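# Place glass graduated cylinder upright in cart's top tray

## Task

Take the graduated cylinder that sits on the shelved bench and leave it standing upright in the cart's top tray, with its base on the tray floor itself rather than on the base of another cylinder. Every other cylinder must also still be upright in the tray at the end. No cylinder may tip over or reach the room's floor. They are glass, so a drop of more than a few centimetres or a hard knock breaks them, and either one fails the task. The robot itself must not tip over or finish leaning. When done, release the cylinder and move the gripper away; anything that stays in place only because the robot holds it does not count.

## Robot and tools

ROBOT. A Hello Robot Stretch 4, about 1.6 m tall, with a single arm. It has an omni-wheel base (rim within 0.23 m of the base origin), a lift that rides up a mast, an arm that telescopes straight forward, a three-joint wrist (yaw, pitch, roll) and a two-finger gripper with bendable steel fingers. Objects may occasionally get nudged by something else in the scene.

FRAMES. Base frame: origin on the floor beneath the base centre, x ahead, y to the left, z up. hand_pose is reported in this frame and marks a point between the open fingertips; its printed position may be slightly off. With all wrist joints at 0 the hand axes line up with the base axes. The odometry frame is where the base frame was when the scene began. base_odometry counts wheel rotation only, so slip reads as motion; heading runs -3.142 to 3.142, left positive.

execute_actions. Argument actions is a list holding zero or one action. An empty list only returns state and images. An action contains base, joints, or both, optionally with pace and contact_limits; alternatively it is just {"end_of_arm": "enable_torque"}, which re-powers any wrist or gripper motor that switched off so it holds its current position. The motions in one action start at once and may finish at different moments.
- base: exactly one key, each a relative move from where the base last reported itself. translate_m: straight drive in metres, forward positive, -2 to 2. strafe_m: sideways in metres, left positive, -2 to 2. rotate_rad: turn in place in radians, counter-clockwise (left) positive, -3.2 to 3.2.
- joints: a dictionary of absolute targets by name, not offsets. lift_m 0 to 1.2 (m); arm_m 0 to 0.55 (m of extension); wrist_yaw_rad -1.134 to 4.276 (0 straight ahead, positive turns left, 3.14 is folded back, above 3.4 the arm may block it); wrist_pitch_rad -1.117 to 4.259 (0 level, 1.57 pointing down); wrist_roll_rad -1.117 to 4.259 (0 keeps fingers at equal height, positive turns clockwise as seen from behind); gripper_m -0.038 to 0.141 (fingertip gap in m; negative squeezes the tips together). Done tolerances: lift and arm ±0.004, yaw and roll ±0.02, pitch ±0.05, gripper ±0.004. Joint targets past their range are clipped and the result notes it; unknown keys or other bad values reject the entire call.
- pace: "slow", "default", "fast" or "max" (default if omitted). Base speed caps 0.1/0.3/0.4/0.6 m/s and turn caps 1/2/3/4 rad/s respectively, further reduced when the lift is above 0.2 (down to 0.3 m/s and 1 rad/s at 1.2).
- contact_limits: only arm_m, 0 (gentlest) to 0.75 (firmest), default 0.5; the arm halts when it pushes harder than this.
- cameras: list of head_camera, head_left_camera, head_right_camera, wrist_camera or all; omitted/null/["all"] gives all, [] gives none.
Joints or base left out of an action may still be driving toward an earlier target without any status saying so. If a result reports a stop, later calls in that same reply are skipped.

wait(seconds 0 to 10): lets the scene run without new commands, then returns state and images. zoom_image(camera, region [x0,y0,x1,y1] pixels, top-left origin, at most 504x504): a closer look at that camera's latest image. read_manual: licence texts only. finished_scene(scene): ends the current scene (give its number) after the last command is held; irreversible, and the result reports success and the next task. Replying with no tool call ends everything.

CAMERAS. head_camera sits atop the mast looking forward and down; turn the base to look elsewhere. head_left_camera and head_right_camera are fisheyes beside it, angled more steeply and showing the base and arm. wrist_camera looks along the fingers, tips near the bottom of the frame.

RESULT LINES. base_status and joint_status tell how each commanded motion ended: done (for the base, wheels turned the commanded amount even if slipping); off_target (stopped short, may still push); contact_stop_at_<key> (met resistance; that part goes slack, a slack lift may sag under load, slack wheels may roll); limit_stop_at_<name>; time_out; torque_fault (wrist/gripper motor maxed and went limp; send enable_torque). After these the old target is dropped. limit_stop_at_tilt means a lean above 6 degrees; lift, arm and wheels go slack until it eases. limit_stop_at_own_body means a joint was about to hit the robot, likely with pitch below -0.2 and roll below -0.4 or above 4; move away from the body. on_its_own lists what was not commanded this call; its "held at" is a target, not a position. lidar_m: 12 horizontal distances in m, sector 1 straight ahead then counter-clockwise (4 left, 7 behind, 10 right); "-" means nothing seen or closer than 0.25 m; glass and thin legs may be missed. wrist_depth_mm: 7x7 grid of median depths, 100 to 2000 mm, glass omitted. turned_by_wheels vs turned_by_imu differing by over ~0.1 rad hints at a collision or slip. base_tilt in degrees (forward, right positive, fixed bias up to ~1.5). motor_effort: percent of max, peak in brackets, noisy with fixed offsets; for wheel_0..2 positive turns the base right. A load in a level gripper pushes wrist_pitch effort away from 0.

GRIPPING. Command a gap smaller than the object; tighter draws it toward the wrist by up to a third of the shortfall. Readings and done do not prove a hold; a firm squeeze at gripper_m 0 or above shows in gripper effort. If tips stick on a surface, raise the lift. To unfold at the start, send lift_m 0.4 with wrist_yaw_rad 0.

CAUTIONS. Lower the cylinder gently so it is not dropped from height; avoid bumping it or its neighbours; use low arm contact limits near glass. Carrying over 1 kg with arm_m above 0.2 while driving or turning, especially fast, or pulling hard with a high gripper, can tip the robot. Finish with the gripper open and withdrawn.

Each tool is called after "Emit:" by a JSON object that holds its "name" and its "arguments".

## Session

Emit:
{"name": "execute_actions", "arguments": {"actions": []}}

Scene clock: 0.00 s.
base_odometry: x=+0.000 y=+0.000 heading=+0.000 (m, m, rad; odometry frame)
turned_by_wheels: +0.000 (rad since the last result)
turned_by_imu: +0.000 (rad since the last result)
base_tilt: forward=-0.4 right=+0.1 (deg)
lidar_m: 1.62 1.86 1.92 2.04 1.90 1.69 1.78 1.65 1.78 1.99 1.21 1.23
base_status: not commanded
joint_positions: lift_m=+0.129 arm_m=+0.002 wrist_yaw_rad=+3.143 wrist_pitch_rad=-0.004 wrist_roll_rad=+0.015 gripper_m=+0.057
joint_status: not commanded
motor_effort: lift_m=+18 arm_m=+0 wrist_yaw_rad=-1 wrist_pitch_rad=-7 wrist_roll_rad=-2 gripper_m=-2 wheel_0=+1 wheel_1=+0 wheel_2=+0 (%)
hand_pose: x=-0.1155 y=+0.0870 z=+0.3087 quat_wxyz=(-0.001, +0.002, +0.007, +1.000) (m; base frame)
wrist_depth_mm: 142 142 - - - 1983 1661 / - 141 - - - 1921 1708 / - 121 166 - - 1863 1708 / - 134 191 - - 1863 1661 / 138 149 1808 - - 1983 1661 / 1397 1537 1182 1464 216 1430 1336 / 904 946 798 842 798 866 866
pictures: head_camera, head_left_camera, head_right_camera, wrist_camera
Images, in order (width x height): head_camera 420x560, head_left_camera 420x672, head_right_camera 420x672, wrist_camera 616x392.

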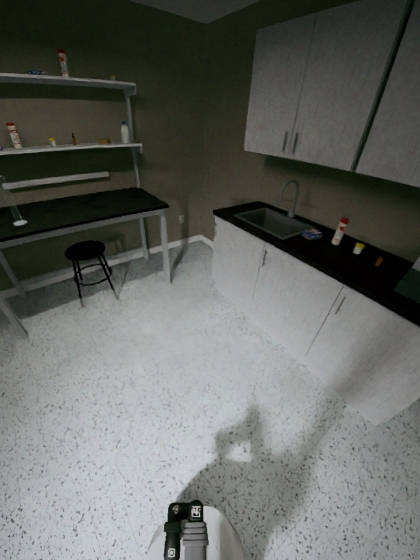

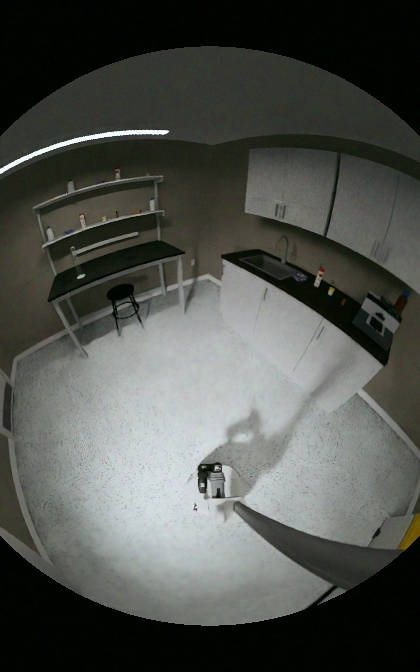

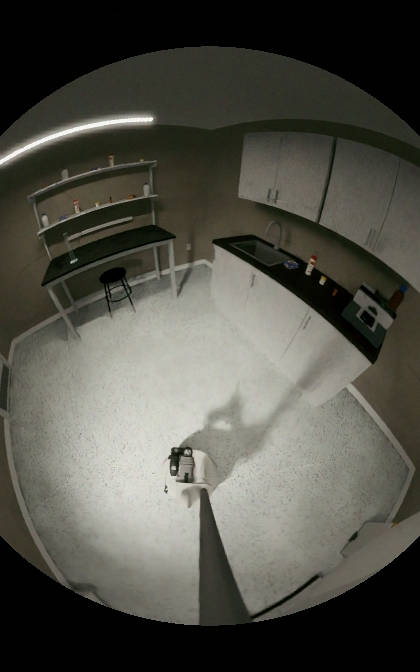

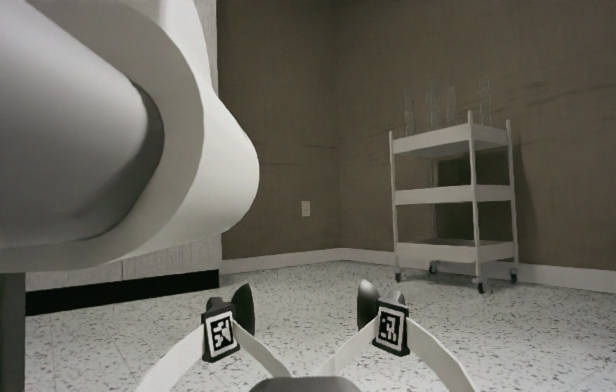

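Emit:
{"name": "execute_actions", "arguments": {"actions": [{"base":{"rotate_rad":0.7},"joints":{"lift_m":0.91,"wrist_yaw_rad":0,"gripper_m":0.12}}], "cameras": ["head_camera","wrist_camera"]}}

Scene clock: 6.77 s.
base_odometry: x=+0.000 y=+0.000 heading=+0.699 (m, m, rad; odometry frame)
turned_by_wheels: +0.699 (rad since the last result)
turned_by_imu: +0.692 (rad since the last result)
base_tilt: forward=-0.4 right=+0.0 (deg)
lidar_m: 1.86 2.48 1.94 1.90 1.69 1.71 1.65 1.84 1.26 1.21 1.29 1.91
base_status: done
joint_positions: lift_m=+0.910 arm_m=+0.002 wrist_yaw_rad=+0.000 wrist_pitch_rad=-0.004 wrist_roll_rad=+0.015 gripper_m=+0.120
joint_status: all done
motor_effort: lift_m=+20(21) arm_m=+0(0) wrist_yaw_rad=-1(8) wrist_pitch_rad=-8(9) wrist_roll_rad=-2(2) gripper_m=-1(3) wheel_0=-8(13) wheel_1=-5(7) wheel_2=-5(12) (%)
hand_pose: x=+0.4616 y=-0.0873 z=+1.0892 quat_wxyz=(+1.000, +0.007, -0.002, +0.000) (m; base frame)
wrist_depth_mm: - - - - - - - / - - - - - - - / - - - - - - - / - - - - - - - / - - - - - 1863 - / - - - - - - - / - - - 154 - - -
pictures: head_camera, wrist_camera
Images, in order (width x height): head_camera 420x560, wrist_camera 616x392.

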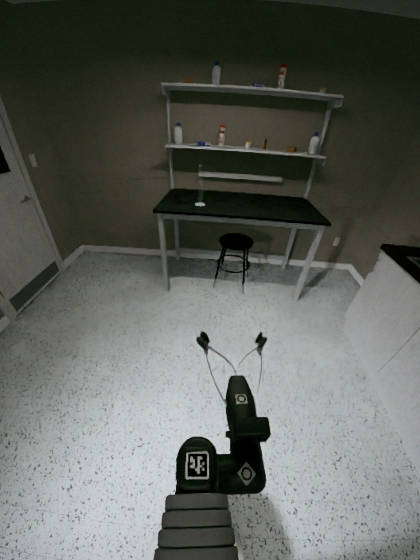

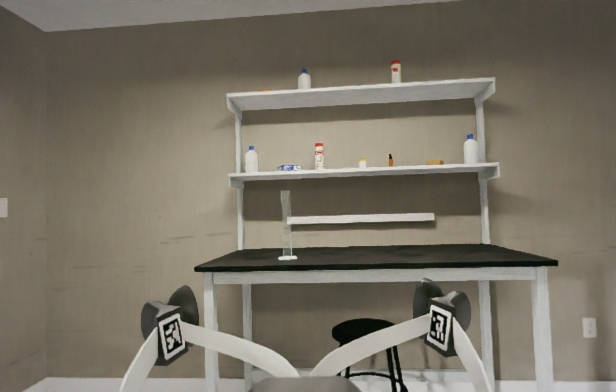

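Emit:
{"name": "execute_actions", "arguments": {"actions": [{"base":{"translate_m":1.05},"pace":"fast"}], "cameras": ["head_camera","wrist_camera"]}}

Scene clock: 14.20 s.
base_odometry: x=+0.804 y=+0.676 heading=+0.699 (m, m, rad; odometry frame)
turned_by_wheels: +0.001 (rad since the last result)
turned_by_imu: +0.002 (rad since the last result)
base_tilt: forward=-0.4 right=+0.2 (deg)
lidar_m: 0.79 0.88 1.83 1.80 1.95 2.32 2.71 1.73 1.35 1.31 1.06 0.83
base_status: done
joint_positions: lift_m=+0.910 arm_m=+0.002 wrist_yaw_rad=+0.000 wrist_pitch_rad=-0.004 wrist_roll_rad=+0.015 gripper_m=+0.120
joint_status: not commanded
motor_effort: lift_m=+20(20) arm_m=+0(0) wrist_yaw_rad=-1(1) wrist_pitch_rad=-10(7) wrist_roll_rad=-2(2) gripper_m=-1(0) wheel_0=+6(14) wheel_1=+3(8) wheel_2=-2(14) (%)
hand_pose: x=+0.4616 y=-0.0874 z=+1.0892 quat_wxyz=(+1.000, +0.007, -0.002, +0.000) (m; base frame)
wrist_depth_mm: 1499 1430 1366 1366 1336 1308 1308 / 1464 1430 1397 1366 1336 1308 1281 / 1499 1464 1255 1281 1308 1281 1281 / 1499 1430 1397 1336 1308 1308 1281 / 1430 1366 1366 1336 1336 1255 1281 / 1430 1078 917 891 798 768 842 / 640 597 574 154 569 554 574
pictures: head_camera, wrist_camera
Images, in order (width x height): head_camera 420x560, wrist_camera 616x392.

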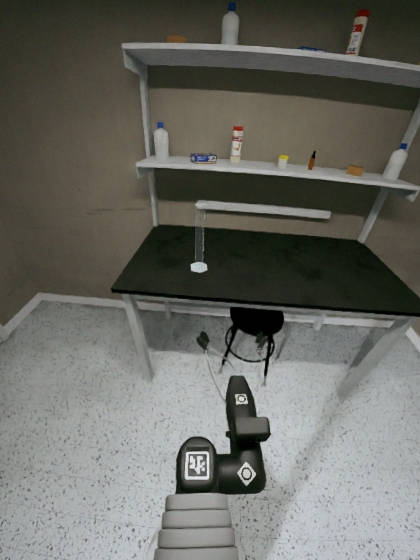

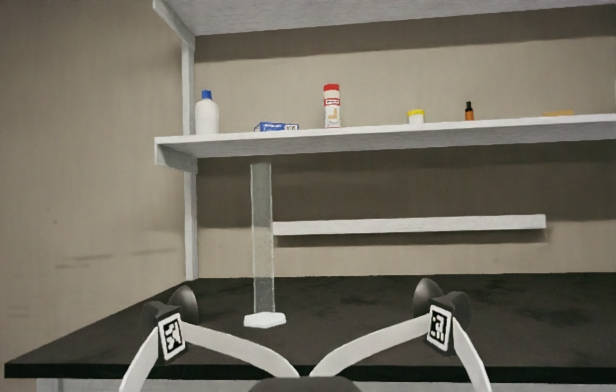

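Emit:
{"name": "execute_actions", "arguments": {"actions": [{"base":{"strafe_m":0.085},"joints":{"arm_m":0.35}}], "cameras": ["wrist_camera"]}}

Scene clock: 19.67 s.
base_odometry: x=+0.749 y=+0.741 heading=+0.699 (m, m, rad; odometry frame)
turned_by_wheels: +0.000 (rad since the last result)
turned_by_imu: -0.001 (rad since the last result)
base_tilt: forward=-0.4 right=+0.1 (deg)
lidar_m: 0.82 0.88 1.75 1.72 1.84 2.22 2.70 1.85 1.41 1.39 1.08 0.83
base_status: done
joint_positions: lift_m=+0.910 arm_m=+0.349 wrist_yaw_rad=+0.000 wrist_pitch_rad=-0.004 wrist_roll_rad=+0.015 gripper_m=+0.120
joint_status: all done
motor_effort: lift_m=+20(19) arm_m=+7(8) wrist_yaw_rad=-1(0) wrist_pitch_rad=-8(7) wrist_roll_rad=-2(1) gripper_m=+0(2) wheel_0=-4(16) wheel_1=+1(11) wheel_2=+0(2) (%)
hand_pose: x=+0.8082 y=-0.0874 z=+1.0892 quat_wxyz=(+1.000, +0.007, -0.002, +0.000) (m; base frame)
wrist_depth_mm: 1098 1098 1042 1025 1025 991 991 / 1098 1078 854 798 788 788 778 / 1078 1060 1042 1008 1025 976 960 / 1078 1060 1042 1008 991 976 960 / 1098 1042 1008 991 991 976 946 / 1078 1060 904 891 768 759 820 / 1060 517 504 154 521 512 535
pictures: wrist_camera
Images, in order (width x height): wrist_camera 616x392.

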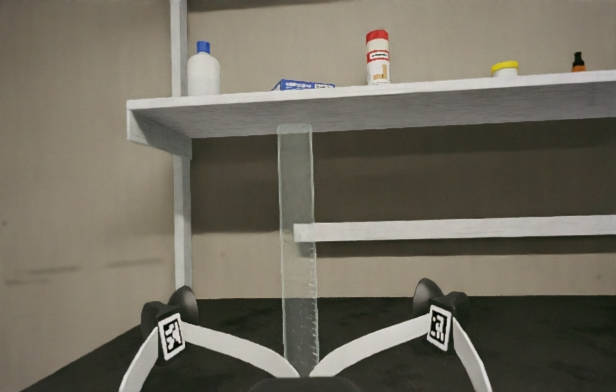

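Emit:
{"name": "execute_actions", "arguments": {"actions": [{"base":{"strafe_m":0.008},"joints":{"arm_m":0.54},"pace":"slow"}], "cameras": ["wrist_camera"]}}

Scene clock: 26.13 s.
base_odometry: x=+0.744 y=+0.746 heading=+0.699 (m, m, rad; odometry frame)
turned_by_wheels: +0.000 (rad since the last result)
turned_by_imu: -0.001 (rad since the last result)
base_tilt: forward=-0.4 right=+0.1 (deg)
lidar_m: 0.80 0.86 1.75 1.72 1.86 2.23 2.70 1.89 1.44 1.39 1.08 0.84
base_status: done
joint_positions: lift_m=+0.910 arm_m=+0.539 wrist_yaw_rad=+0.000 wrist_pitch_rad=-0.004 wrist_roll_rad=+0.015 gripper_m=+0.120
joint_status: all done
motor_effort: lift_m=+19(20) arm_m=+7(7) wrist_yaw_rad=+0(1) wrist_pitch_rad=-7(8) wrist_roll_rad=-2(3) gripper_m=+1(2) wheel_0=-8(7) wheel_1=+5(7) wheel_2=+0(0) (%)
hand_pose: x=+0.9982 y=-0.0874 z=+1.0892 quat_wxyz=(+1.000, +0.007, -0.002, +0.000) (m; base frame)
wrist_depth_mm: 891 891 866 831 661 798 525 / 891 591 609 621 640 654 683 / 891 866 854 831 809 798 788 / 891 878 854 831 798 798 788 / 891 866 854 809 788 788 778 / 891 854 820 820 788 768 759 / 878 508 504 154 517 504 539
pictures: wrist_camera
Images, in order (width x height): wrist_camera 616x392.

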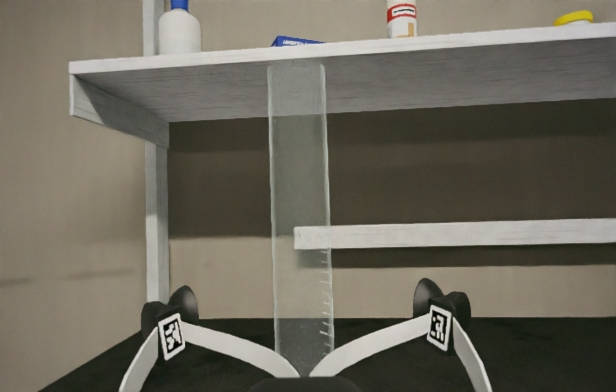

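Emit:
{"name": "execute_actions", "arguments": {"actions": [{"base":{"translate_m":0.055},"pace":"slow"}], "cameras": ["wrist_camera"]}}

Emit:
{"name": "execute_actions", "arguments": {"actions": [{"joints":{"gripper_m":0.05},"pace":"slow"}], "cameras": ["wrist_camera"]}}

Scene clock: 30.97 s.
base_odometry: x=+0.786 y=+0.782 heading=+0.699 (m, m, rad; odometry frame)
turned_by_wheels: +0.000 (rad since the last result)
turned_by_imu: +0.000 (rad since the last result)
base_tilt: forward=-0.4 right=+0.1 (deg)
lidar_m: 0.74 0.83 1.73 1.70 1.84 2.24 2.74 1.87 1.43 1.40 1.00 0.77
base_status: done
joint_positions: lift_m=+0.910 arm_m=+0.539 wrist_yaw_rad=+0.000 wrist_pitch_rad=-0.004 wrist_roll_rad=+0.015 gripper_m=+0.120
joint_status: not commanded
motor_effort: lift_m=+19(20) arm_m=+7(7) wrist_yaw_rad=-1(0) wrist_pitch_rad=-9(8) wrist_roll_rad=-1(3) gripper_m=+0(1) wheel_0=+6(10) wheel_1=+6(7) wheel_2=-7(10) (%)
hand_pose: x=+0.9982 y=-0.0874 z=+1.0892 quat_wxyz=(+1.000, +0.007, -0.002, +0.000) (m; base frame)
wrist_depth_mm: 842 750 798 492 500 473 455 / 559 597 609 621 640 654 661 / 842 809 798 788 759 750 741 / 831 809 798 778 759 741 723 / 831 809 788 768 750 732 715 / 809 788 768 768 768 732 723 / 820 512 504 154 521 508 535
pictures: wrist_camera
Images, in order (width x height): wrist_camera 616x392.

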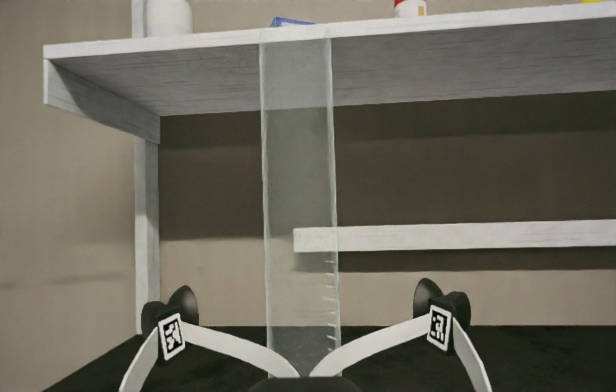

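Scene clock: 34.03 s.
base_odometry: x=+0.786 y=+0.782 heading=+0.699 (m, m, rad; odometry frame)
turned_by_wheels: +0.000 (rad since the last result)
turned_by_imu: -0.001 (rad since the last result)
base_tilt: forward=-0.4 right=+0.1 (deg)
lidar_m: 0.76 0.83 1.75 1.71 1.84 2.28 2.75 1.87 1.42 1.40 1.00 0.76
base_status: not commanded
joint_positions: lift_m=+0.910 arm_m=+0.539 wrist_yaw_rad=+0.000 wrist_pitch_rad=-0.004 wrist_roll_rad=+0.015 gripper_m=+0.050
joint_status: all done
motor_effort: lift_m=+20(20) arm_m=+7(7) wrist_yaw_rad=+0(0) wrist_pitch_rad=-8(10) wrist_roll_rad=-2(2) gripper_m=-2(2) wheel_0=+8(7) wheel_1=+6(6) wheel_2=-7(7) (%)
hand_pose: x=+0.9982 y=-0.0874 z=+1.0892 quat_wxyz=(+1.000, +0.007, -0.002, +0.000) (m; base frame)
wrist_depth_mm: 831 759 798 492 500 477 455 / 554 597 615 621 640 661 668 / 831 809 809 788 768 750 732 / 831 798 778 778 759 750 723 / 820 820 788 768 750 741 732 / 820 798 741 768 220 741 723 / 820 585 500 530 488 539 535
pictures: wrist_camera
Images, in order (width x height): wrist_camera 616x392.

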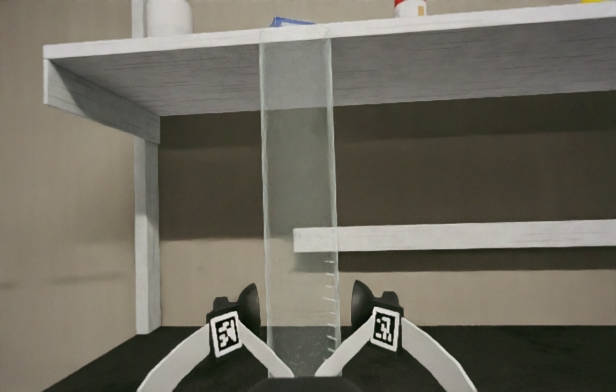

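Matches scene 1 (maybe 1 cm short); nudge and close.

Emit:
{"name": "execute_actions", "arguments": {"actions": [{"joints":{"arm_m":0.548},"pace":"slow"}], "cameras": []}}

Emit:
{"name": "execute_actions", "arguments": {"actions": [{"joints":{"gripper_m":0.01},"pace":"slow"}], "cameras": ["wrist_camera"]}}

Emit:
{"name": "execute_actions", "arguments": {"actions": [{"joints":{"lift_m":0.97},"pace":"slow"}], "cameras": ["wrist_camera"]}}

Scene clock: 39.03 s.
base_odometry: x=+0.786 y=+0.782 heading=+0.699 (m, m, rad; odometry frame)
turned_by_wheels: +0.000 (rad since the last result)
turned_by_imu: -0.001 (rad since the last result)
base_tilt: forward=-0.4 right=+0.2 (deg)
lidar_m: 0.77 0.82 1.73 1.70 1.84 2.26 2.77 1.87 1.43 1.40 1.01 0.78
base_status: not commanded
joint_positions: lift_m=+0.910 arm_m=+0.547 wrist_yaw_rad=+0.000 wrist_pitch_rad=-0.004 wrist_roll_rad=+0.015 gripper_m=+0.050
joint_status: all done
motor_effort: lift_m=+19(20) arm_m=+7(9) wrist_yaw_rad=+0(0) wrist_pitch_rad=-9(8) wrist_roll_rad=-2(2) gripper_m=-2(1) wheel_0=+7(7) wheel_1=+6(6) wheel_2=-7(7) (%)
hand_pose: x=+1.0062 y=-0.0874 z=+1.0892 quat_wxyz=(+1.000, +0.007, -0.002, +0.000) (m; base frame)
wrist_depth_mm: 831 609 627 492 469 473 452 / 559 591 603 621 634 647 661 / 820 809 788 759 750 750 723 / 809 798 778 768 750 732 723 / 809 798 778 759 750 732 715 / 798 798 741 759 220 732 715 / 798 591 492 525 484 539 539
pictures: none
No camera images: the call's "cameras" was empty. Leave "cameras" out to get every camera's image.

Scene clock: 40.80 s.
base_odometry: x=+0.786 y=+0.782 heading=+0.699 (m, m, rad; odometry frame)
turned_by_wheels: +0.000 (rad since the last result)
turned_by_imu: +0.000 (rad since the last result)
base_tilt: forward=-0.4 right=+0.1 (deg)
lidar_m: 0.76 0.84 1.74 1.70 1.84 2.26 2.76 1.87 1.43 1.39 1.02 0.77
base_status: not commanded
joint_positions: lift_m=+0.910 arm_m=+0.547 wrist_yaw_rad=+0.000 wrist_pitch_rad=-0.004 wrist_roll_rad=+0.015 gripper_m=+0.010
joint_status: all done
motor_effort: lift_m=+19(20) arm_m=+7(7) wrist_yaw_rad=-1(1) wrist_pitch_rad=-9(8) wrist_roll_rad=-1(1) gripper_m=-15(14) wheel_0=+8(8) wheel_1=+6(6) wheel_2=-7(7) (%)
hand_pose: x=+1.0062 y=-0.0874 z=+1.0892 quat_wxyz=(+1.000, +0.007, -0.002, +0.000) (m; base frame)
wrist_depth_mm: 842 609 615 492 473 473 449 / 554 597 609 621 640 654 661 / 831 809 788 768 750 732 715 / 809 798 778 768 750 732 741 / 820 809 788 768 750 732 723 / 809 798 778 750 723 732 715 / 809 554 185 554 484 508 539
pictures: wrist_camera
Images, in order (width x height): wrist_camera 616x392.

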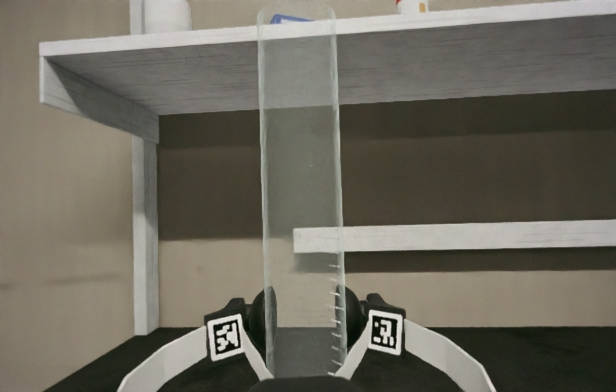

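Scene clock: 42.17 s.
base_odometry: x=+0.786 y=+0.782 heading=+0.699 (m, m, rad; odometry frame)
turned_by_wheels: +0.000 (rad since the last result)
turned_by_imu: +0.000 (rad since the last result)
base_tilt: forward=-0.4 right=+0.1 (deg)
lidar_m: 0.76 0.84 1.71 1.71 1.84 2.26 2.74 1.87 1.44 1.41 0.99 0.78
base_status: not commanded
joint_positions: lift_m=+0.970 arm_m=+0.547 wrist_yaw_rad=+0.000 wrist_pitch_rad=-0.002 wrist_roll_rad=+0.015 gripper_m=+0.010
joint_status: all done
motor_effort: lift_m=+21(23) arm_m=+7(7) wrist_yaw_rad=-1(1) wrist_pitch_rad=-17(16) wrist_roll_rad=-3(1) gripper_m=-14(14) wheel_0=+7(7) wheel_1=+6(6) wheel_2=-7(7) (%)
hand_pose: x=+1.0062 y=-0.0874 z=+1.1484 quat_wxyz=(+1.000, +0.007, -0.001, +0.000) (m; base frame)
wrist_depth_mm: 842 809 798 778 759 741 732 / 820 517 535 492 500 477 484 / 820 661 788 759 759 741 741 / 820 798 788 778 759 732 715 / 820 798 768 759 750 732 691 / 820 798 778 759 741 741 715 / 809 798 185 691 603 627 668
pictures: wrist_camera
Images, in order (width x height): wrist_camera 616x392.

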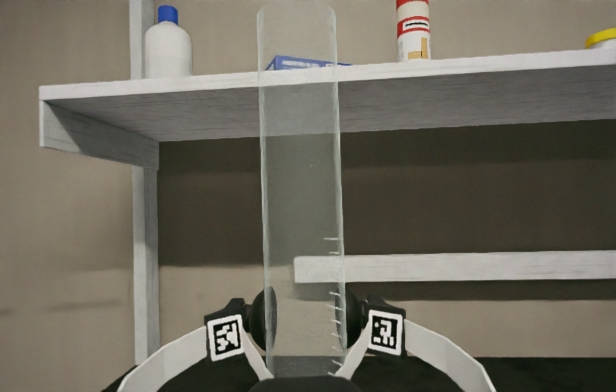

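Emit:
{"name": "execute_actions", "arguments": {"actions": [{"joints":{"arm_m":0.05},"base":{"translate_m":-0.3},"pace":"slow"}], "cameras": []}}

Emit:
{"name": "execute_actions", "arguments": {"actions": [{"base":{"rotate_rad":2.0},"pace":"slow"}], "cameras": ["head_camera","head_left_camera"]}}

Scene clock: 52.63 s.
base_odometry: x=+0.556 y=+0.589 heading=+0.699 (m, m, rad; odometry frame)
turned_by_wheels: -0.001 (rad since the last result)
turned_by_imu: -0.003 (rad since the last result)
base_tilt: forward=-0.4 right=+0.2 (deg)
lidar_m: 0.42 1.16 1.78 1.74 1.89 2.12 2.46 2.62 1.40 1.36 1.44 1.09
base_status: done
joint_positions: lift_m=+0.970 arm_m=+0.051 wrist_yaw_rad=+0.000 wrist_pitch_rad=-0.002 wrist_roll_rad=+0.015 gripper_m=+0.010
joint_status: all done
motor_effort: lift_m=+21(21) arm_m=-7(8) wrist_yaw_rad=+0(1) wrist_pitch_rad=-15(16) wrist_roll_rad=-1(2) gripper_m=-14(13) wheel_0=-7(11) wheel_1=-6(8) wheel_2=+5(10) (%)
hand_pose: x=+0.5106 y=-0.0874 z=+1.1484 quat_wxyz=(+1.000, +0.007, -0.001, +0.000) (m; base frame)
wrist_depth_mm: 1708 1661 1576 1397 1366 1366 1308 / 1661 1618 1576 1576 1499 1537 1464 / 1661 1618 1576 1537 1537 1499 1464 / 1661 1618 1537 1576 1537 1499 1499 / 1661 1618 1618 1576 1537 1499 1464 / 1618 1618 1025 1025 976 1060 1042 / 1661 878 184 768 798 741 759
pictures: none
No camera images: the call's "cameras" was empty. Leave "cameras" out to get every camera's image.

Scene clock: 55.90 s.
base_odometry: x=+0.556 y=+0.589 heading=+2.697 (m, m, rad; odometry frame)
turned_by_wheels: +1.999 (rad since the last result)
turned_by_imu: +1.982 (rad since the last result)
base_tilt: forward=-0.3 right=+0.1 (deg)
lidar_m: 0.46 2.04 2.44 2.62 1.41 1.35 1.43 1.13 1.07 1.14 1.79 1.73
base_status: done
joint_positions: lift_m=+0.970 arm_m=+0.051 wrist_yaw_rad=+0.000 wrist_pitch_rad=-0.002 wrist_roll_rad=+0.015 gripper_m=+0.010
joint_status: not commanded
motor_effort: lift_m=+21(21) arm_m=-7(7) wrist_yaw_rad=-1(0) wrist_pitch_rad=-17(17) wrist_roll_rad=-2(2) gripper_m=-16(16) wheel_0=-8(11) wheel_1=-4(8) wheel_2=-4(10) (%)
hand_pose: x=+0.5106 y=-0.0874 z=+1.1484 quat_wxyz=(+1.000, +0.007, -0.001, +0.000) (m; base frame)
wrist_depth_mm: - - 1921 1661 1499 1336 1205 / - - 1863 1661 1576 1308 1205 / - - 1921 1661 1499 1308 1182 / - - 1921 1661 1499 1308 1205 / - - 1983 1661 1499 1308 1205 / - - 1863 1661 1397 1336 1182 / - 1756 184 1576 1397 1281 1205
pictures: head_camera, head_left_camera
Images, in order (width x height): head_camera 420x560, head_left_camera 420x672.

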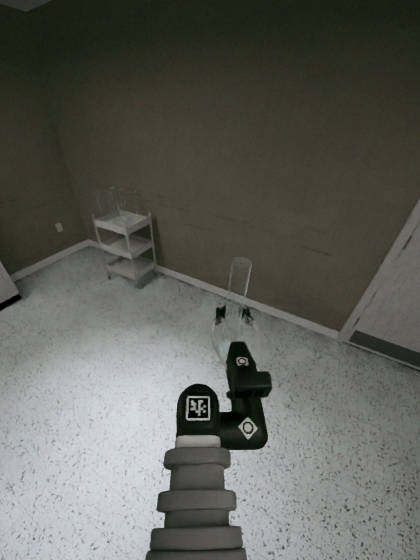

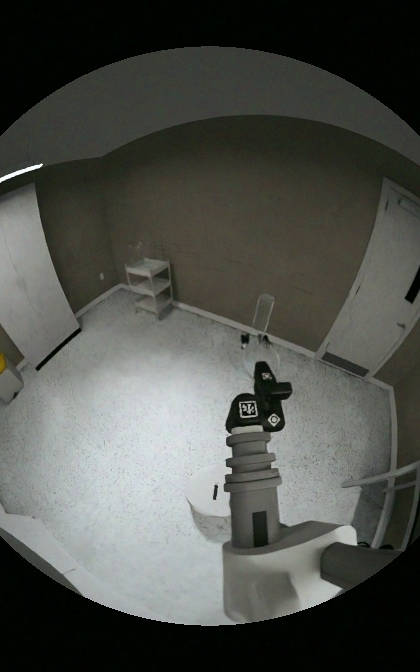

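Emit:
{"name": "execute_actions", "arguments": {"actions": [{"base":{"rotate_rad":-0.55},"pace":"slow"}], "cameras": []}}

Emit:
{"name": "execute_actions", "arguments": {"actions": [{"base":{"strafe_m":1.6}}]}}

Scene clock: 66.20 s.
base_odometry: x=+0.556 y=+0.589 heading=+2.149 (m, m, rad; odometry frame)
turned_by_wheels: -0.548 (rad since the last result)
turned_by_imu: -0.545 (rad since the last result)
base_tilt: forward=-0.5 right=+0.2 (deg)
lidar_m: 0.47 1.82 2.04 2.42 2.58 1.47 1.38 1.42 1.14 1.07 1.12 1.81
base_status: done
joint_positions: lift_m=+0.970 arm_m=+0.051 wrist_yaw_rad=+0.000 wrist_pitch_rad=-0.002 wrist_roll_rad=+0.015 gripper_m=+0.010
joint_status: not commanded
motor_effort: lift_m=+21(21) arm_m=-7(7) wrist_yaw_rad=+0(2) wrist_pitch_rad=-16(16) wrist_roll_rad=-2(2) gripper_m=-14(15) wheel_0=+8(12) wheel_1=+6(9) wheel_2=+6(8) (%)
hand_pose: x=+0.5106 y=-0.0874 z=+1.1484 quat_wxyz=(+1.000, +0.007, -0.001, +0.000) (m; base frame)
wrist_depth_mm: 1499 1464 1464 1499 1499 1464 1499 / 1464 1464 1499 1499 1499 1499 1499 / 1464 1430 1499 1464 1499 1499 1464 / 1464 1464 1430 1499 1499 1464 1464 / 1397 1430 1430 1430 1464 1464 1464 / 1430 1430 1464 1464 1430 1464 1464 / 1464 1397 184 1430 1430 1464 1464
pictures: none
No camera images: the call's "cameras" was empty. Leave "cameras" out to get every camera's image.

Scene clock: 72.87 s.
base_odometry: x=-0.784 y=-0.285 heading=+2.148 (m, m, rad; odometry frame)
turned_by_wheels: +0.000 (rad since the last result)
turned_by_imu: -0.002 (rad since the last result)
base_tilt: forward=-0.4 right=+0.2 (deg)
lidar_m: 0.44 1.32 0.90 0.82 0.89 1.25 2.05 1.55 2.00 2.66 2.49 1.77
base_status: done
joint_positions: lift_m=+0.970 arm_m=+0.051 wrist_yaw_rad=+0.000 wrist_pitch_rad=-0.002 wrist_roll_rad=+0.015 gripper_m=+0.010
joint_status: not commanded
motor_effort: lift_m=+20(21) arm_m=-7(7) wrist_yaw_rad=-1(0) wrist_pitch_rad=-16(16) wrist_roll_rad=-2(2) gripper_m=-14(14) wheel_0=-6(16) wheel_1=+1(11) wheel_2=+0(4) (%)
hand_pose: x=+0.5106 y=-0.0874 z=+1.1484 quat_wxyz=(+1.000, +0.007, -0.001, +0.000) (m; base frame)
wrist_depth_mm: 1430 1430 1464 1464 1464 1464 1499 / 1430 1397 1430 1464 1430 1430 1499 / 1397 1397 1430 1430 1464 1499 1499 / 1366 1397 1397 1430 1397 1430 1464 / 1366 1397 1397 1430 1430 1430 1464 / 1336 1366 1397 1397 1397 1464 1430 / 1397 1366 184 1308 1430 1397 1464
pictures: head_camera, head_left_camera, head_right_camera, wrist_camera
Images, in order (width x height): head_camera 420x560, head_left_camera 420x672, head_right_camera 420x672, wrist_camera 616x392.

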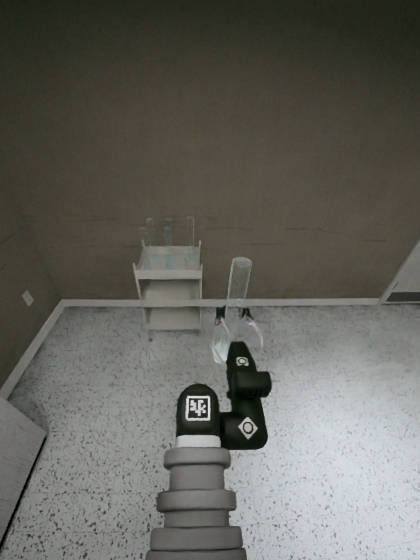

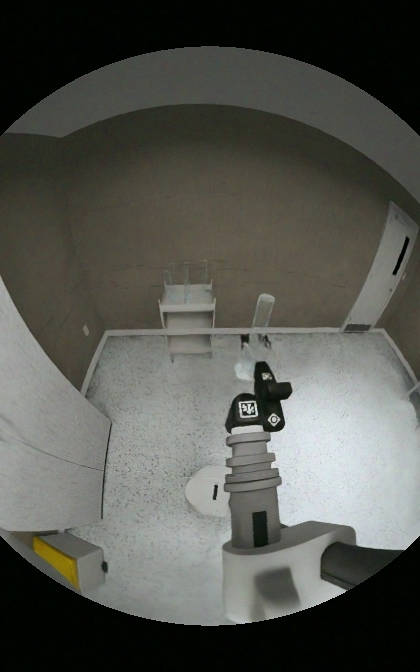

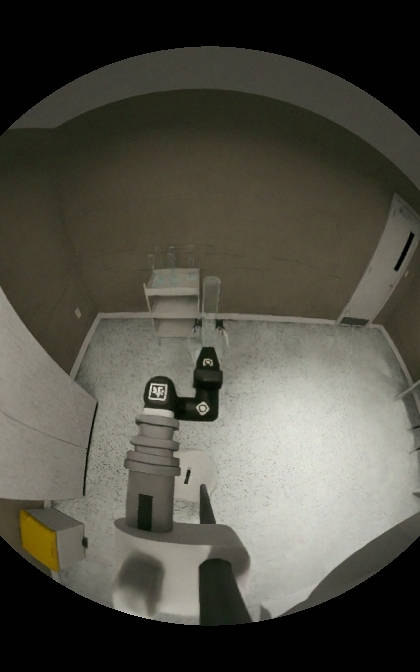

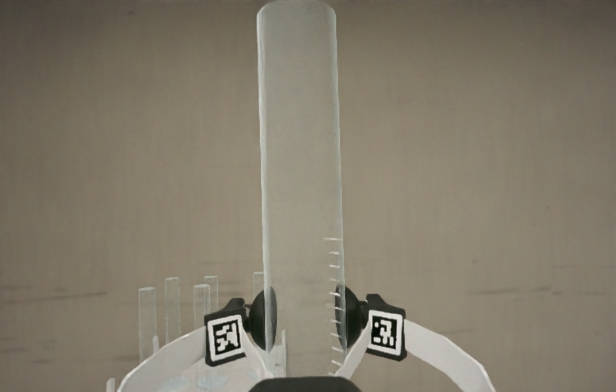

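Square. Inspect the tray.

Emit:
{"name": "zoom_image", "arguments": {"camera": "head_camera", "region": [120,205,220,305]}}

Region (120, 205, 220, 305) of head_camera's 420x560 image, scaled by 5.040, with more detail than that image has.

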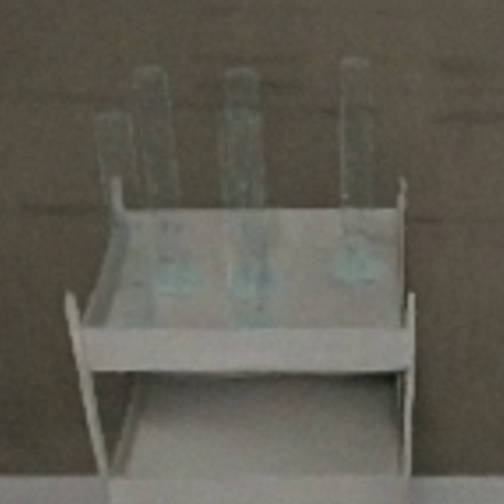

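Emit:
{"name": "execute_actions", "arguments": {"actions": [{"base":{"strafe_m":0.21},"pace":"slow"}], "cameras": []}}

Emit:
{"name": "execute_actions", "arguments": {"actions": [{"base":{"translate_m":0.4},"joints":{"lift_m":0.62},"pace":"slow"}], "cameras": ["wrist_camera","head_camera"]}}

Scene clock: 83.33 s.
base_odometry: x=-0.960 y=-0.399 heading=+2.148 (m, m, rad; odometry frame)
turned_by_wheels: +0.000 (rad since the last result)
turned_by_imu: -0.002 (rad since the last result)
base_tilt: forward=-0.3 right=+0.1 (deg)
lidar_m: 0.46 1.63 0.67 0.62 0.67 0.98 2.06 1.65 2.02 2.89 2.48 1.79
base_status: done
joint_positions: lift_m=+0.970 arm_m=+0.051 wrist_yaw_rad=+0.000 wrist_pitch_rad=-0.002 wrist_roll_rad=+0.015 gripper_m=+0.010
joint_status: not commanded
motor_effort: lift_m=+20(20) arm_m=-7(7) wrist_yaw_rad=+0(1) wrist_pitch_rad=-15(16) wrist_roll_rad=-2(2) gripper_m=-17(14) wheel_0=-9(10) wheel_1=+3(9) wheel_2=+0(0) (%)
hand_pose: x=+0.5106 y=-0.0874 z=+1.1484 quat_wxyz=(+1.000, +0.007, -0.001, +0.000) (m; base frame)
wrist_depth_mm: 1397 1397 1430 1464 1464 1464 1499 / 1366 1397 1430 1397 1430 1464 1464 / 1397 1397 1430 1430 1430 1464 1464 / 1366 1397 1397 1397 1430 1430 1430 / 1397 1397 1397 1397 1397 1397 1464 / 1366 1397 1397 1397 1397 1464 1430 / 1366 1397 184 1308 1397 1397 1430
pictures: none
No camera images: the call's "cameras" was empty. Leave "cameras" out to get every camera's image.

Scene clock: 88.63 s.
base_odometry: x=-1.178 y=-0.065 heading=+2.148 (m, m, rad; odometry frame)
turned_by_wheels: +0.000 (rad since the last result)
turned_by_imu: +0.001 (rad since the last result)
base_tilt: forward=-0.4 right=+0.1 (deg)
lidar_m: 0.46 1.33 1.16 0.64 0.67 0.93 2.46 2.00 2.57 2.87 1.91 1.36
base_status: done
joint_positions: lift_m=+0.620 arm_m=+0.051 wrist_yaw_rad=+0.000 wrist_pitch_rad=-0.002 wrist_roll_rad=+0.015 gripper_m=+0.010
joint_status: all done
motor_effort: lift_m=+16(23) arm_m=-7(7) wrist_yaw_rad=-1(0) wrist_pitch_rad=-16(15) wrist_roll_rad=-2(2) gripper_m=-14(15) wheel_0=+8(9) wheel_1=+4(8) wheel_2=-6(10) (%)
hand_pose: x=+0.5106 y=-0.0874 z=+0.7988 quat_wxyz=(+1.000, +0.007, -0.001, +0.000) (m; base frame)
wrist_depth_mm: 1008 1008 1025 1042 1060 1060 1042 / 1008 1008 1042 1025 1042 1060 1078 / 991 1008 1025 1008 1042 1060 1042 / 976 1008 1042 1025 1025 1025 1042 / 991 1008 1008 1042 1008 1042 1025 / 1008 580 597 597 609 1025 1008 / 991 580 184 991 591 1025 1042
pictures: head_camera, wrist_camera
Images, in order (width x height): head_camera 420x560, wrist_camera 616x392.

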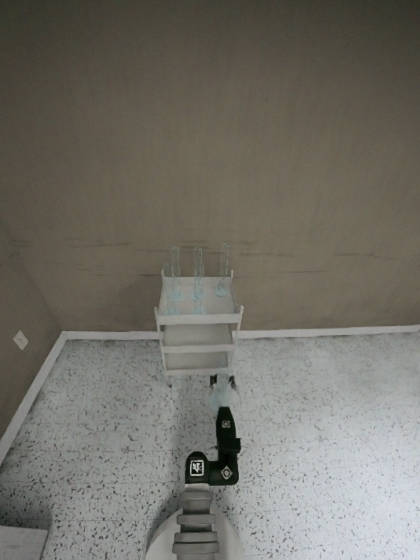

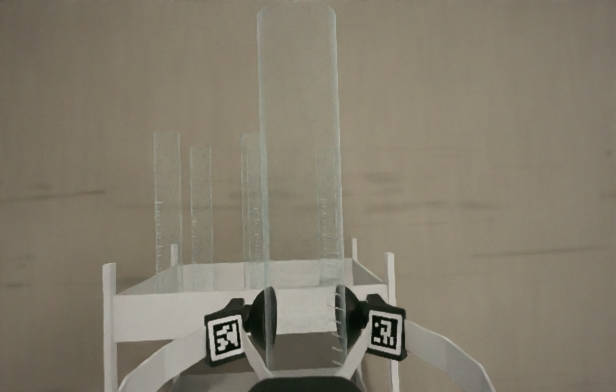

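Emit:
{"name": "execute_actions", "arguments": {"actions": [{"base":{"strafe_m":-0.033},"joints":{"lift_m":0.8},"pace":"slow"}], "cameras": []}}

Emit:
{"name": "execute_actions", "arguments": {"actions": [{"joints":{"arm_m":0.5},"pace":"slow"}], "cameras": ["wrist_camera"]}}

Emit:
{"name": "execute_actions", "arguments": {"actions": [{"joints":{"lift_m":0.74},"pace":"slow"}], "cameras": ["wrist_camera","head_camera"]}}

Emit:
{"name": "zoom_image", "arguments": {"camera": "head_camera", "region": [150,230,280,360]}}

Scene clock: 98.23 s.
base_odometry: x=-1.151 y=-0.047 heading=+2.149 (m, m, rad; odometry frame)
turned_by_wheels: +0.000 (rad since the last result)
turned_by_imu: -0.001 (rad since the last result)
base_tilt: forward=-0.4 right=+0.1 (deg)
lidar_m: 0.46 0.90 1.21 0.67 0.72 0.96 2.47 2.02 2.55 2.85 1.90 0.49
base_status: done
joint_positions: lift_m=+0.800 arm_m=+0.051 wrist_yaw_rad=+0.000 wrist_pitch_rad=-0.002 wrist_roll_rad=+0.015 gripper_m=+0.010
joint_status: all done
motor_effort: lift_m=+21(22) arm_m=-7(7) wrist_yaw_rad=-1(1) wrist_pitch_rad=-18(17) wrist_roll_rad=-4(2) gripper_m=-15(13) wheel_0=+9(11) wheel_1=-6(7) wheel_2=+0(5) (%)
hand_pose: x=+0.5106 y=-0.0874 z=+0.9784 quat_wxyz=(+1.000, +0.007, -0.001, +0.000) (m; base frame)
wrist_depth_mm: 1025 1008 1042 1060 1025 1042 1060 / 1008 1008 1042 1042 1042 1042 1078 / 1008 1008 1025 1025 1025 1042 1042 / 1008 1008 1008 1008 1008 1060 1042 / 991 991 1008 1008 1025 1008 1025 / 991 976 1008 1008 1025 1008 1025 / 991 1008 184 866 699 1008 1025
pictures: none
No camera images: the call's "cameras" was empty. Leave "cameras" out to get every camera's image.

Scene clock: 104.00 s.
base_odometry: x=-1.151 y=-0.047 heading=+2.149 (m, m, rad; odometry frame)
turned_by_wheels: +0.000 (rad since the last result)
turned_by_imu: -0.001 (rad since the last result)
base_tilt: forward=-0.4 right=+0.2 (deg)
lidar_m: 0.86 0.90 1.22 0.68 0.70 0.97 2.47 2.01 2.56 2.86 1.89 1.34
base_status: not commanded
joint_positions: lift_m=+0.800 arm_m=+0.499 wrist_yaw_rad=+0.000 wrist_pitch_rad=-0.002 wrist_roll_rad=+0.015 gripper_m=+0.010
joint_status: all done
motor_effort: lift_m=+21(21) arm_m=+7(8) wrist_yaw_rad=-1(0) wrist_pitch_rad=-16(14) wrist_roll_rad=-2(2) gripper_m=-13(15) wheel_0=+8(8) wheel_1=-6(6) wheel_2=+0(0) (%)
hand_pose: x=+0.9582 y=-0.0874 z=+0.9784 quat_wxyz=(+1.000, +0.007, -0.001, +0.000) (m; base frame)
wrist_depth_mm: 569 569 580 580 585 597 597 / 569 574 580 585 585 591 591 / 569 564 574 580 580 585 585 / 564 559 574 574 580 574 585 / 559 559 569 574 574 580 580 / 559 559 559 564 569 574 585 / 559 559 184 564 569 574 580
pictures: wrist_camera
Images, in order (width x height): wrist_camera 616x392.

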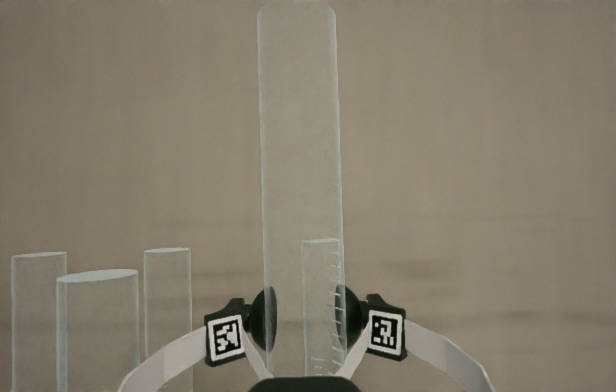

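Scene clock: 105.37 s.
base_odometry: x=-1.151 y=-0.047 heading=+2.149 (m, m, rad; odometry frame)
turned_by_wheels: +0.000 (rad since the last result)
turned_by_imu: +0.000 (rad since the last result)
base_tilt: forward=-0.3 right=+0.1 (deg)
lidar_m: 0.86 0.87 1.21 0.68 0.71 0.95 2.46 2.00 2.54 2.83 1.92 1.35
base_status: not commanded
joint_positions: lift_m=+0.740 arm_m=+0.499 wrist_yaw_rad=+0.000 wrist_pitch_rad=-0.002 wrist_roll_rad=+0.015 gripper_m=+0.010
joint_status: all done
motor_effort: lift_m=+16(18) arm_m=+7(7) wrist_yaw_rad=+0(1) wrist_pitch_rad=-17(17) wrist_roll_rad=-2(2) gripper_m=-15(16) wheel_0=+9(9) wheel_1=-6(5) wheel_2=+0(0) (%)
hand_pose: x=+0.9582 y=-0.0874 z=+0.9188 quat_wxyz=(+1.000, +0.007, -0.001, +0.000) (m; base frame)
wrist_depth_mm: 574 574 585 585 585 591 597 / 569 569 569 580 585 585 591 / 564 569 574 574 580 591 591 / 564 564 564 580 574 585 585 / 559 564 569 569 569 580 585 / 559 559 559 564 574 580 580 / 554 554 184 564 564 574 580
pictures: head_camera, wrist_camera
Images, in order (width x height): head_camera 420x560, wrist_camera 616x392.

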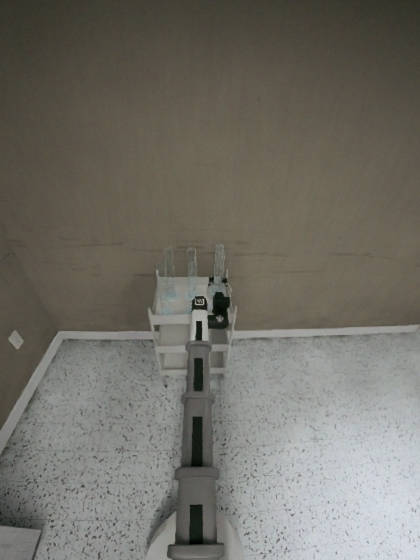

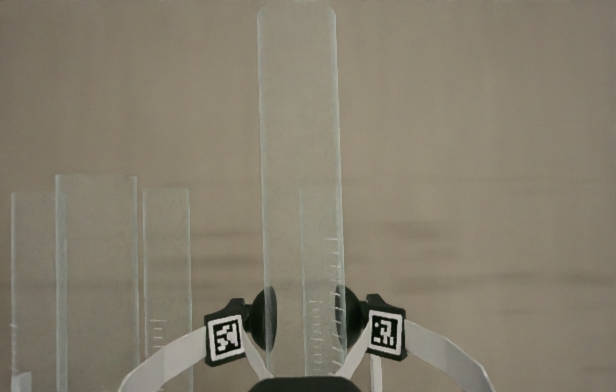

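Region (150, 230, 280, 360) of head_camera's 420x560 image, scaled by 3.877, with more detail than that image has.

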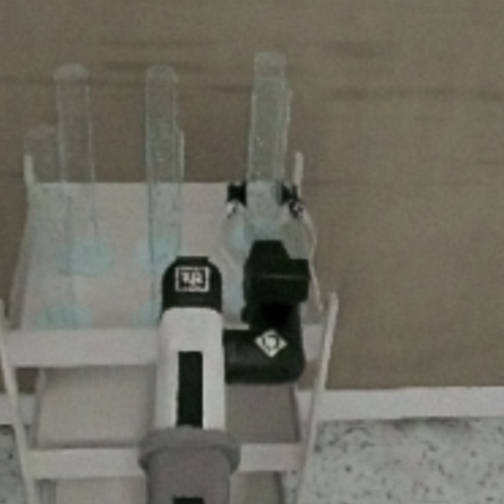

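Emit:
{"name": "execute_actions", "arguments": {"actions": [{"joints":{"lift_m":0.675},"pace":"slow"}], "cameras": ["wrist_camera"]}}

Emit:
{"name": "execute_actions", "arguments": {"actions": [{"joints":{"lift_m":0.662},"pace":"slow"}], "cameras": ["wrist_camera"]}}

Scene clock: 111.40 s.
base_odometry: x=-1.150 y=-0.047 heading=+2.149 (m, m, rad; odometry frame)
turned_by_wheels: +0.000 (rad since the last result)
turned_by_imu: -0.001 (rad since the last result)
base_tilt: forward=-0.4 right=+0.1 (deg)
lidar_m: 0.87 0.90 1.21 0.69 0.71 0.96 2.46 1.99 2.54 2.84 1.92 1.37
base_status: not commanded
joint_positions: lift_m=+0.676 arm_m=+0.499 wrist_yaw_rad=+0.002 wrist_pitch_rad=-0.027 wrist_roll_rad=+0.015 gripper_m=+0.010
joint_status: all done
on_its_own: wrist_pitch_rad is at rest, and its effort (+58) is outside its rest range (-23 to +23)
motor_effort: lift_m=+8(16) arm_m=+5(7) wrist_yaw_rad=-8(7) wrist_pitch_rad=+58(61) wrist_roll_rad=-2(1) gripper_m=-20(19) wheel_0=+8(8) wheel_1=-6(5) wheel_2=+0(0) (%)
hand_pose: x=+0.9587 y=-0.0867 z=+0.8619 quat_wxyz=(+1.000, +0.007, -0.014, +0.001) (m; base frame)
wrist_depth_mm: 585 591 591 603 603 603 615 / 580 580 591 591 591 603 603 / 574 574 574 580 585 591 597 / 564 569 574 580 580 580 591 / 559 559 564 569 580 580 580 / 549 554 559 564 209 569 569 / 544 549 205 554 473 564 564
pictures: wrist_camera
Images, in order (width x height): wrist_camera 616x392.

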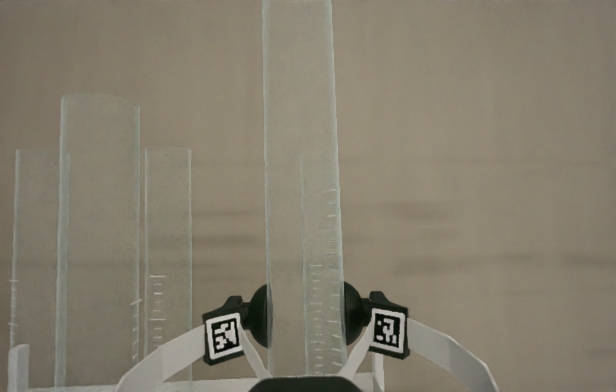

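Scene clock: 112.20 s.
base_odometry: x=-1.150 y=-0.047 heading=+2.149 (m, m, rad; odometry frame)
turned_by_wheels: +0.000 (rad since the last result)
turned_by_imu: +0.000 (rad since the last result)
base_tilt: forward=-0.4 right=+0.1 (deg)
lidar_m: 0.87 0.87 1.21 0.67 0.73 0.95 2.46 2.01 2.55 2.84 1.90 1.36
base_status: not commanded
joint_positions: lift_m=+0.663 arm_m=+0.499 wrist_yaw_rad=+0.003 wrist_pitch_rad=-0.026 wrist_roll_rad=+0.015 gripper_m=+0.010
joint_status: all done
on_its_own: wrist_pitch_rad is at rest, and its effort (+55) is outside its rest range (-23 to +23)
motor_effort: lift_m=+8(10) arm_m=+5(5) wrist_yaw_rad=-9(9) wrist_pitch_rad=+55(65) wrist_roll_rad=-2(3) gripper_m=-19(20) wheel_0=+8(9) wheel_1=-6(5) wheel_2=+0(0) (%)
hand_pose: x=+0.9588 y=-0.0866 z=+0.8484 quat_wxyz=(+1.000, +0.007, -0.013, +0.002) (m; base frame)
wrist_depth_mm: 585 591 591 591 591 597 615 / 574 580 591 591 585 603 603 / 569 574 585 580 591 591 597 / 569 564 574 580 580 585 591 / 559 564 569 569 569 585 580 / 549 554 559 564 210 574 580 / 544 459 207 473 473 564 569
pictures: wrist_camera
Images, in order (width x height): wrist_camera 616x392.

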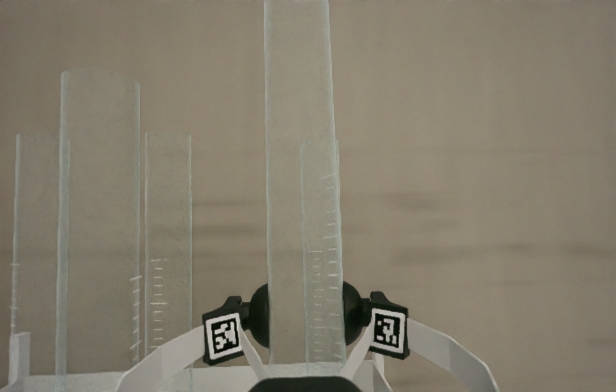

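Emit:
{"name": "execute_actions", "arguments": {"actions": [{"joints":{"lift_m":0.72},"pace":"slow"}]}}

Emit:
{"name": "zoom_image", "arguments": {"camera": "head_camera", "region": [180,240,270,330]}}

Emit:
{"name": "zoom_image", "arguments": {"camera": "head_right_camera", "region": [160,260,260,360]}}

Scene clock: 117.43 s.
base_odometry: x=-1.150 y=-0.047 heading=+2.149 (m, m, rad; odometry frame)
turned_by_wheels: +0.000 (rad since the last result)
turned_by_imu: -0.001 (rad since the last result)
base_tilt: forward=-0.3 right=+0.2 (deg)
lidar_m: 0.85 0.89 1.22 0.68 0.70 0.96 2.46 2.01 2.59 2.84 1.95 1.37
base_status: not commanded
joint_positions: lift_m=+0.720 arm_m=+0.499 wrist_yaw_rad=+0.000 wrist_pitch_rad=-0.002 wrist_roll_rad=+0.015 gripper_m=+0.010
joint_status: all done
motor_effort: lift_m=+21(22) arm_m=+5(5) wrist_yaw_rad=-2(9) wrist_pitch_rad=-16(55) wrist_roll_rad=-2(2) gripper_m=-18(20) wheel_0=+7(8) wheel_1=-6(5) wheel_2=+0(0) (%)
hand_pose: x=+0.9586 y=-0.0873 z=+0.8984 quat_wxyz=(+1.000, +0.007, -0.001, +0.000) (m; base frame)
wrist_depth_mm: 564 569 574 585 585 597 597 / 569 569 580 574 580 591 591 / 564 569 574 580 580 591 591 / 559 564 569 569 580 585 580 / 564 569 569 580 580 574 580 / 559 559 564 564 216 574 580 / 554 554 186 564 492 574 580
pictures: head_camera, head_left_camera, head_right_camera, wrist_camera
Images, in order (width x height): head_camera 420x560, head_left_camera 420x672, head_right_camera 420x672, wrist_camera 616x392.

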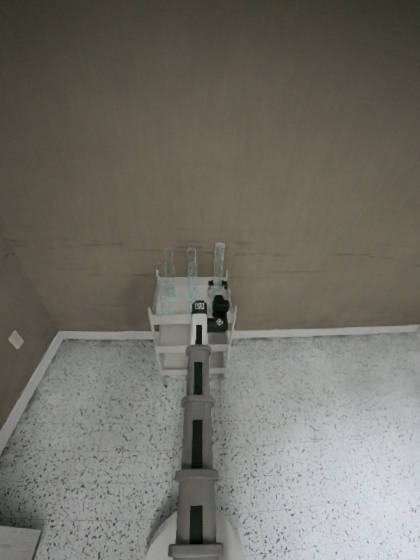

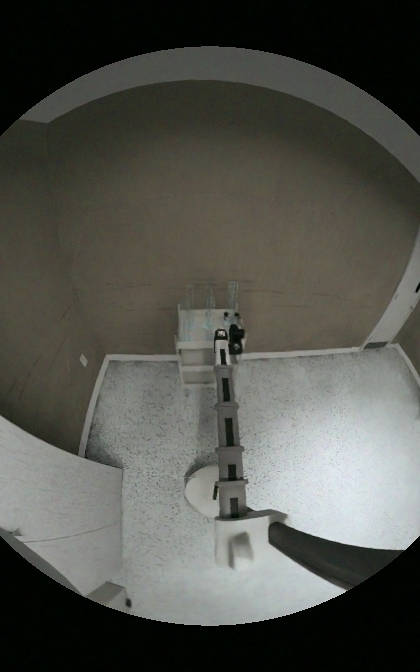

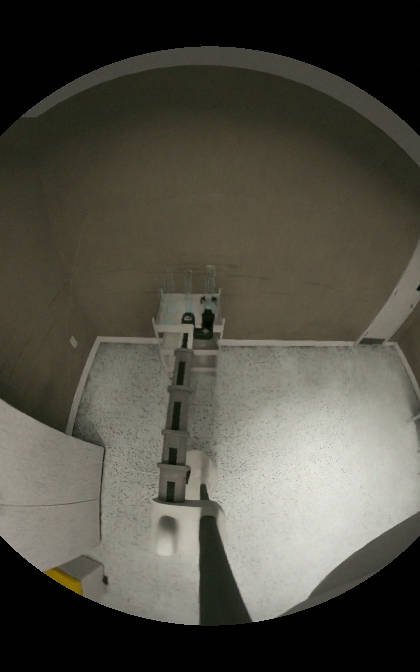

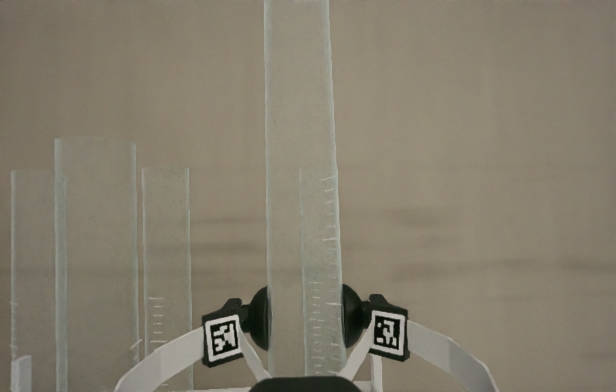

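Region (180, 240, 270, 330) of head_camera's 420x560 image, scaled by 5.600, with more detail than that image has.

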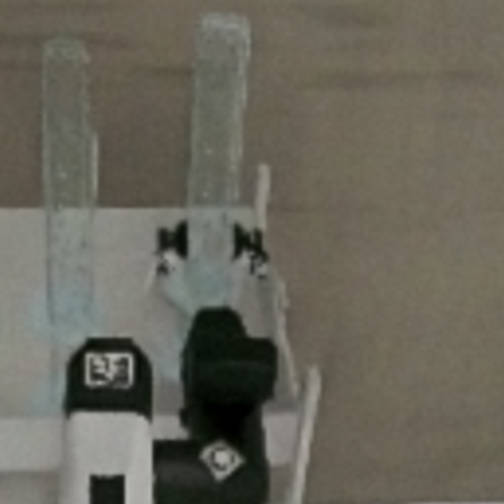

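Region (160, 260, 260, 360) of head_right_camera's 420x672 image, scaled by 5.040, with more detail than that image has.

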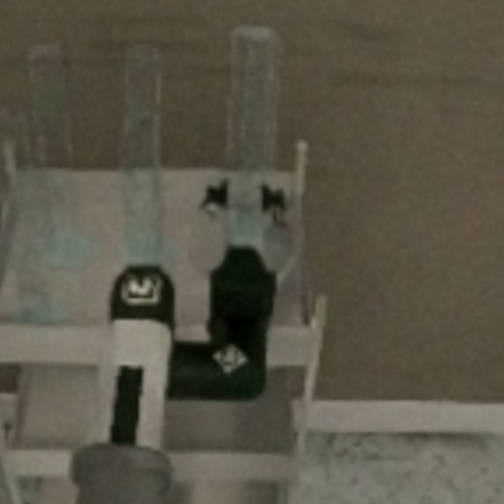

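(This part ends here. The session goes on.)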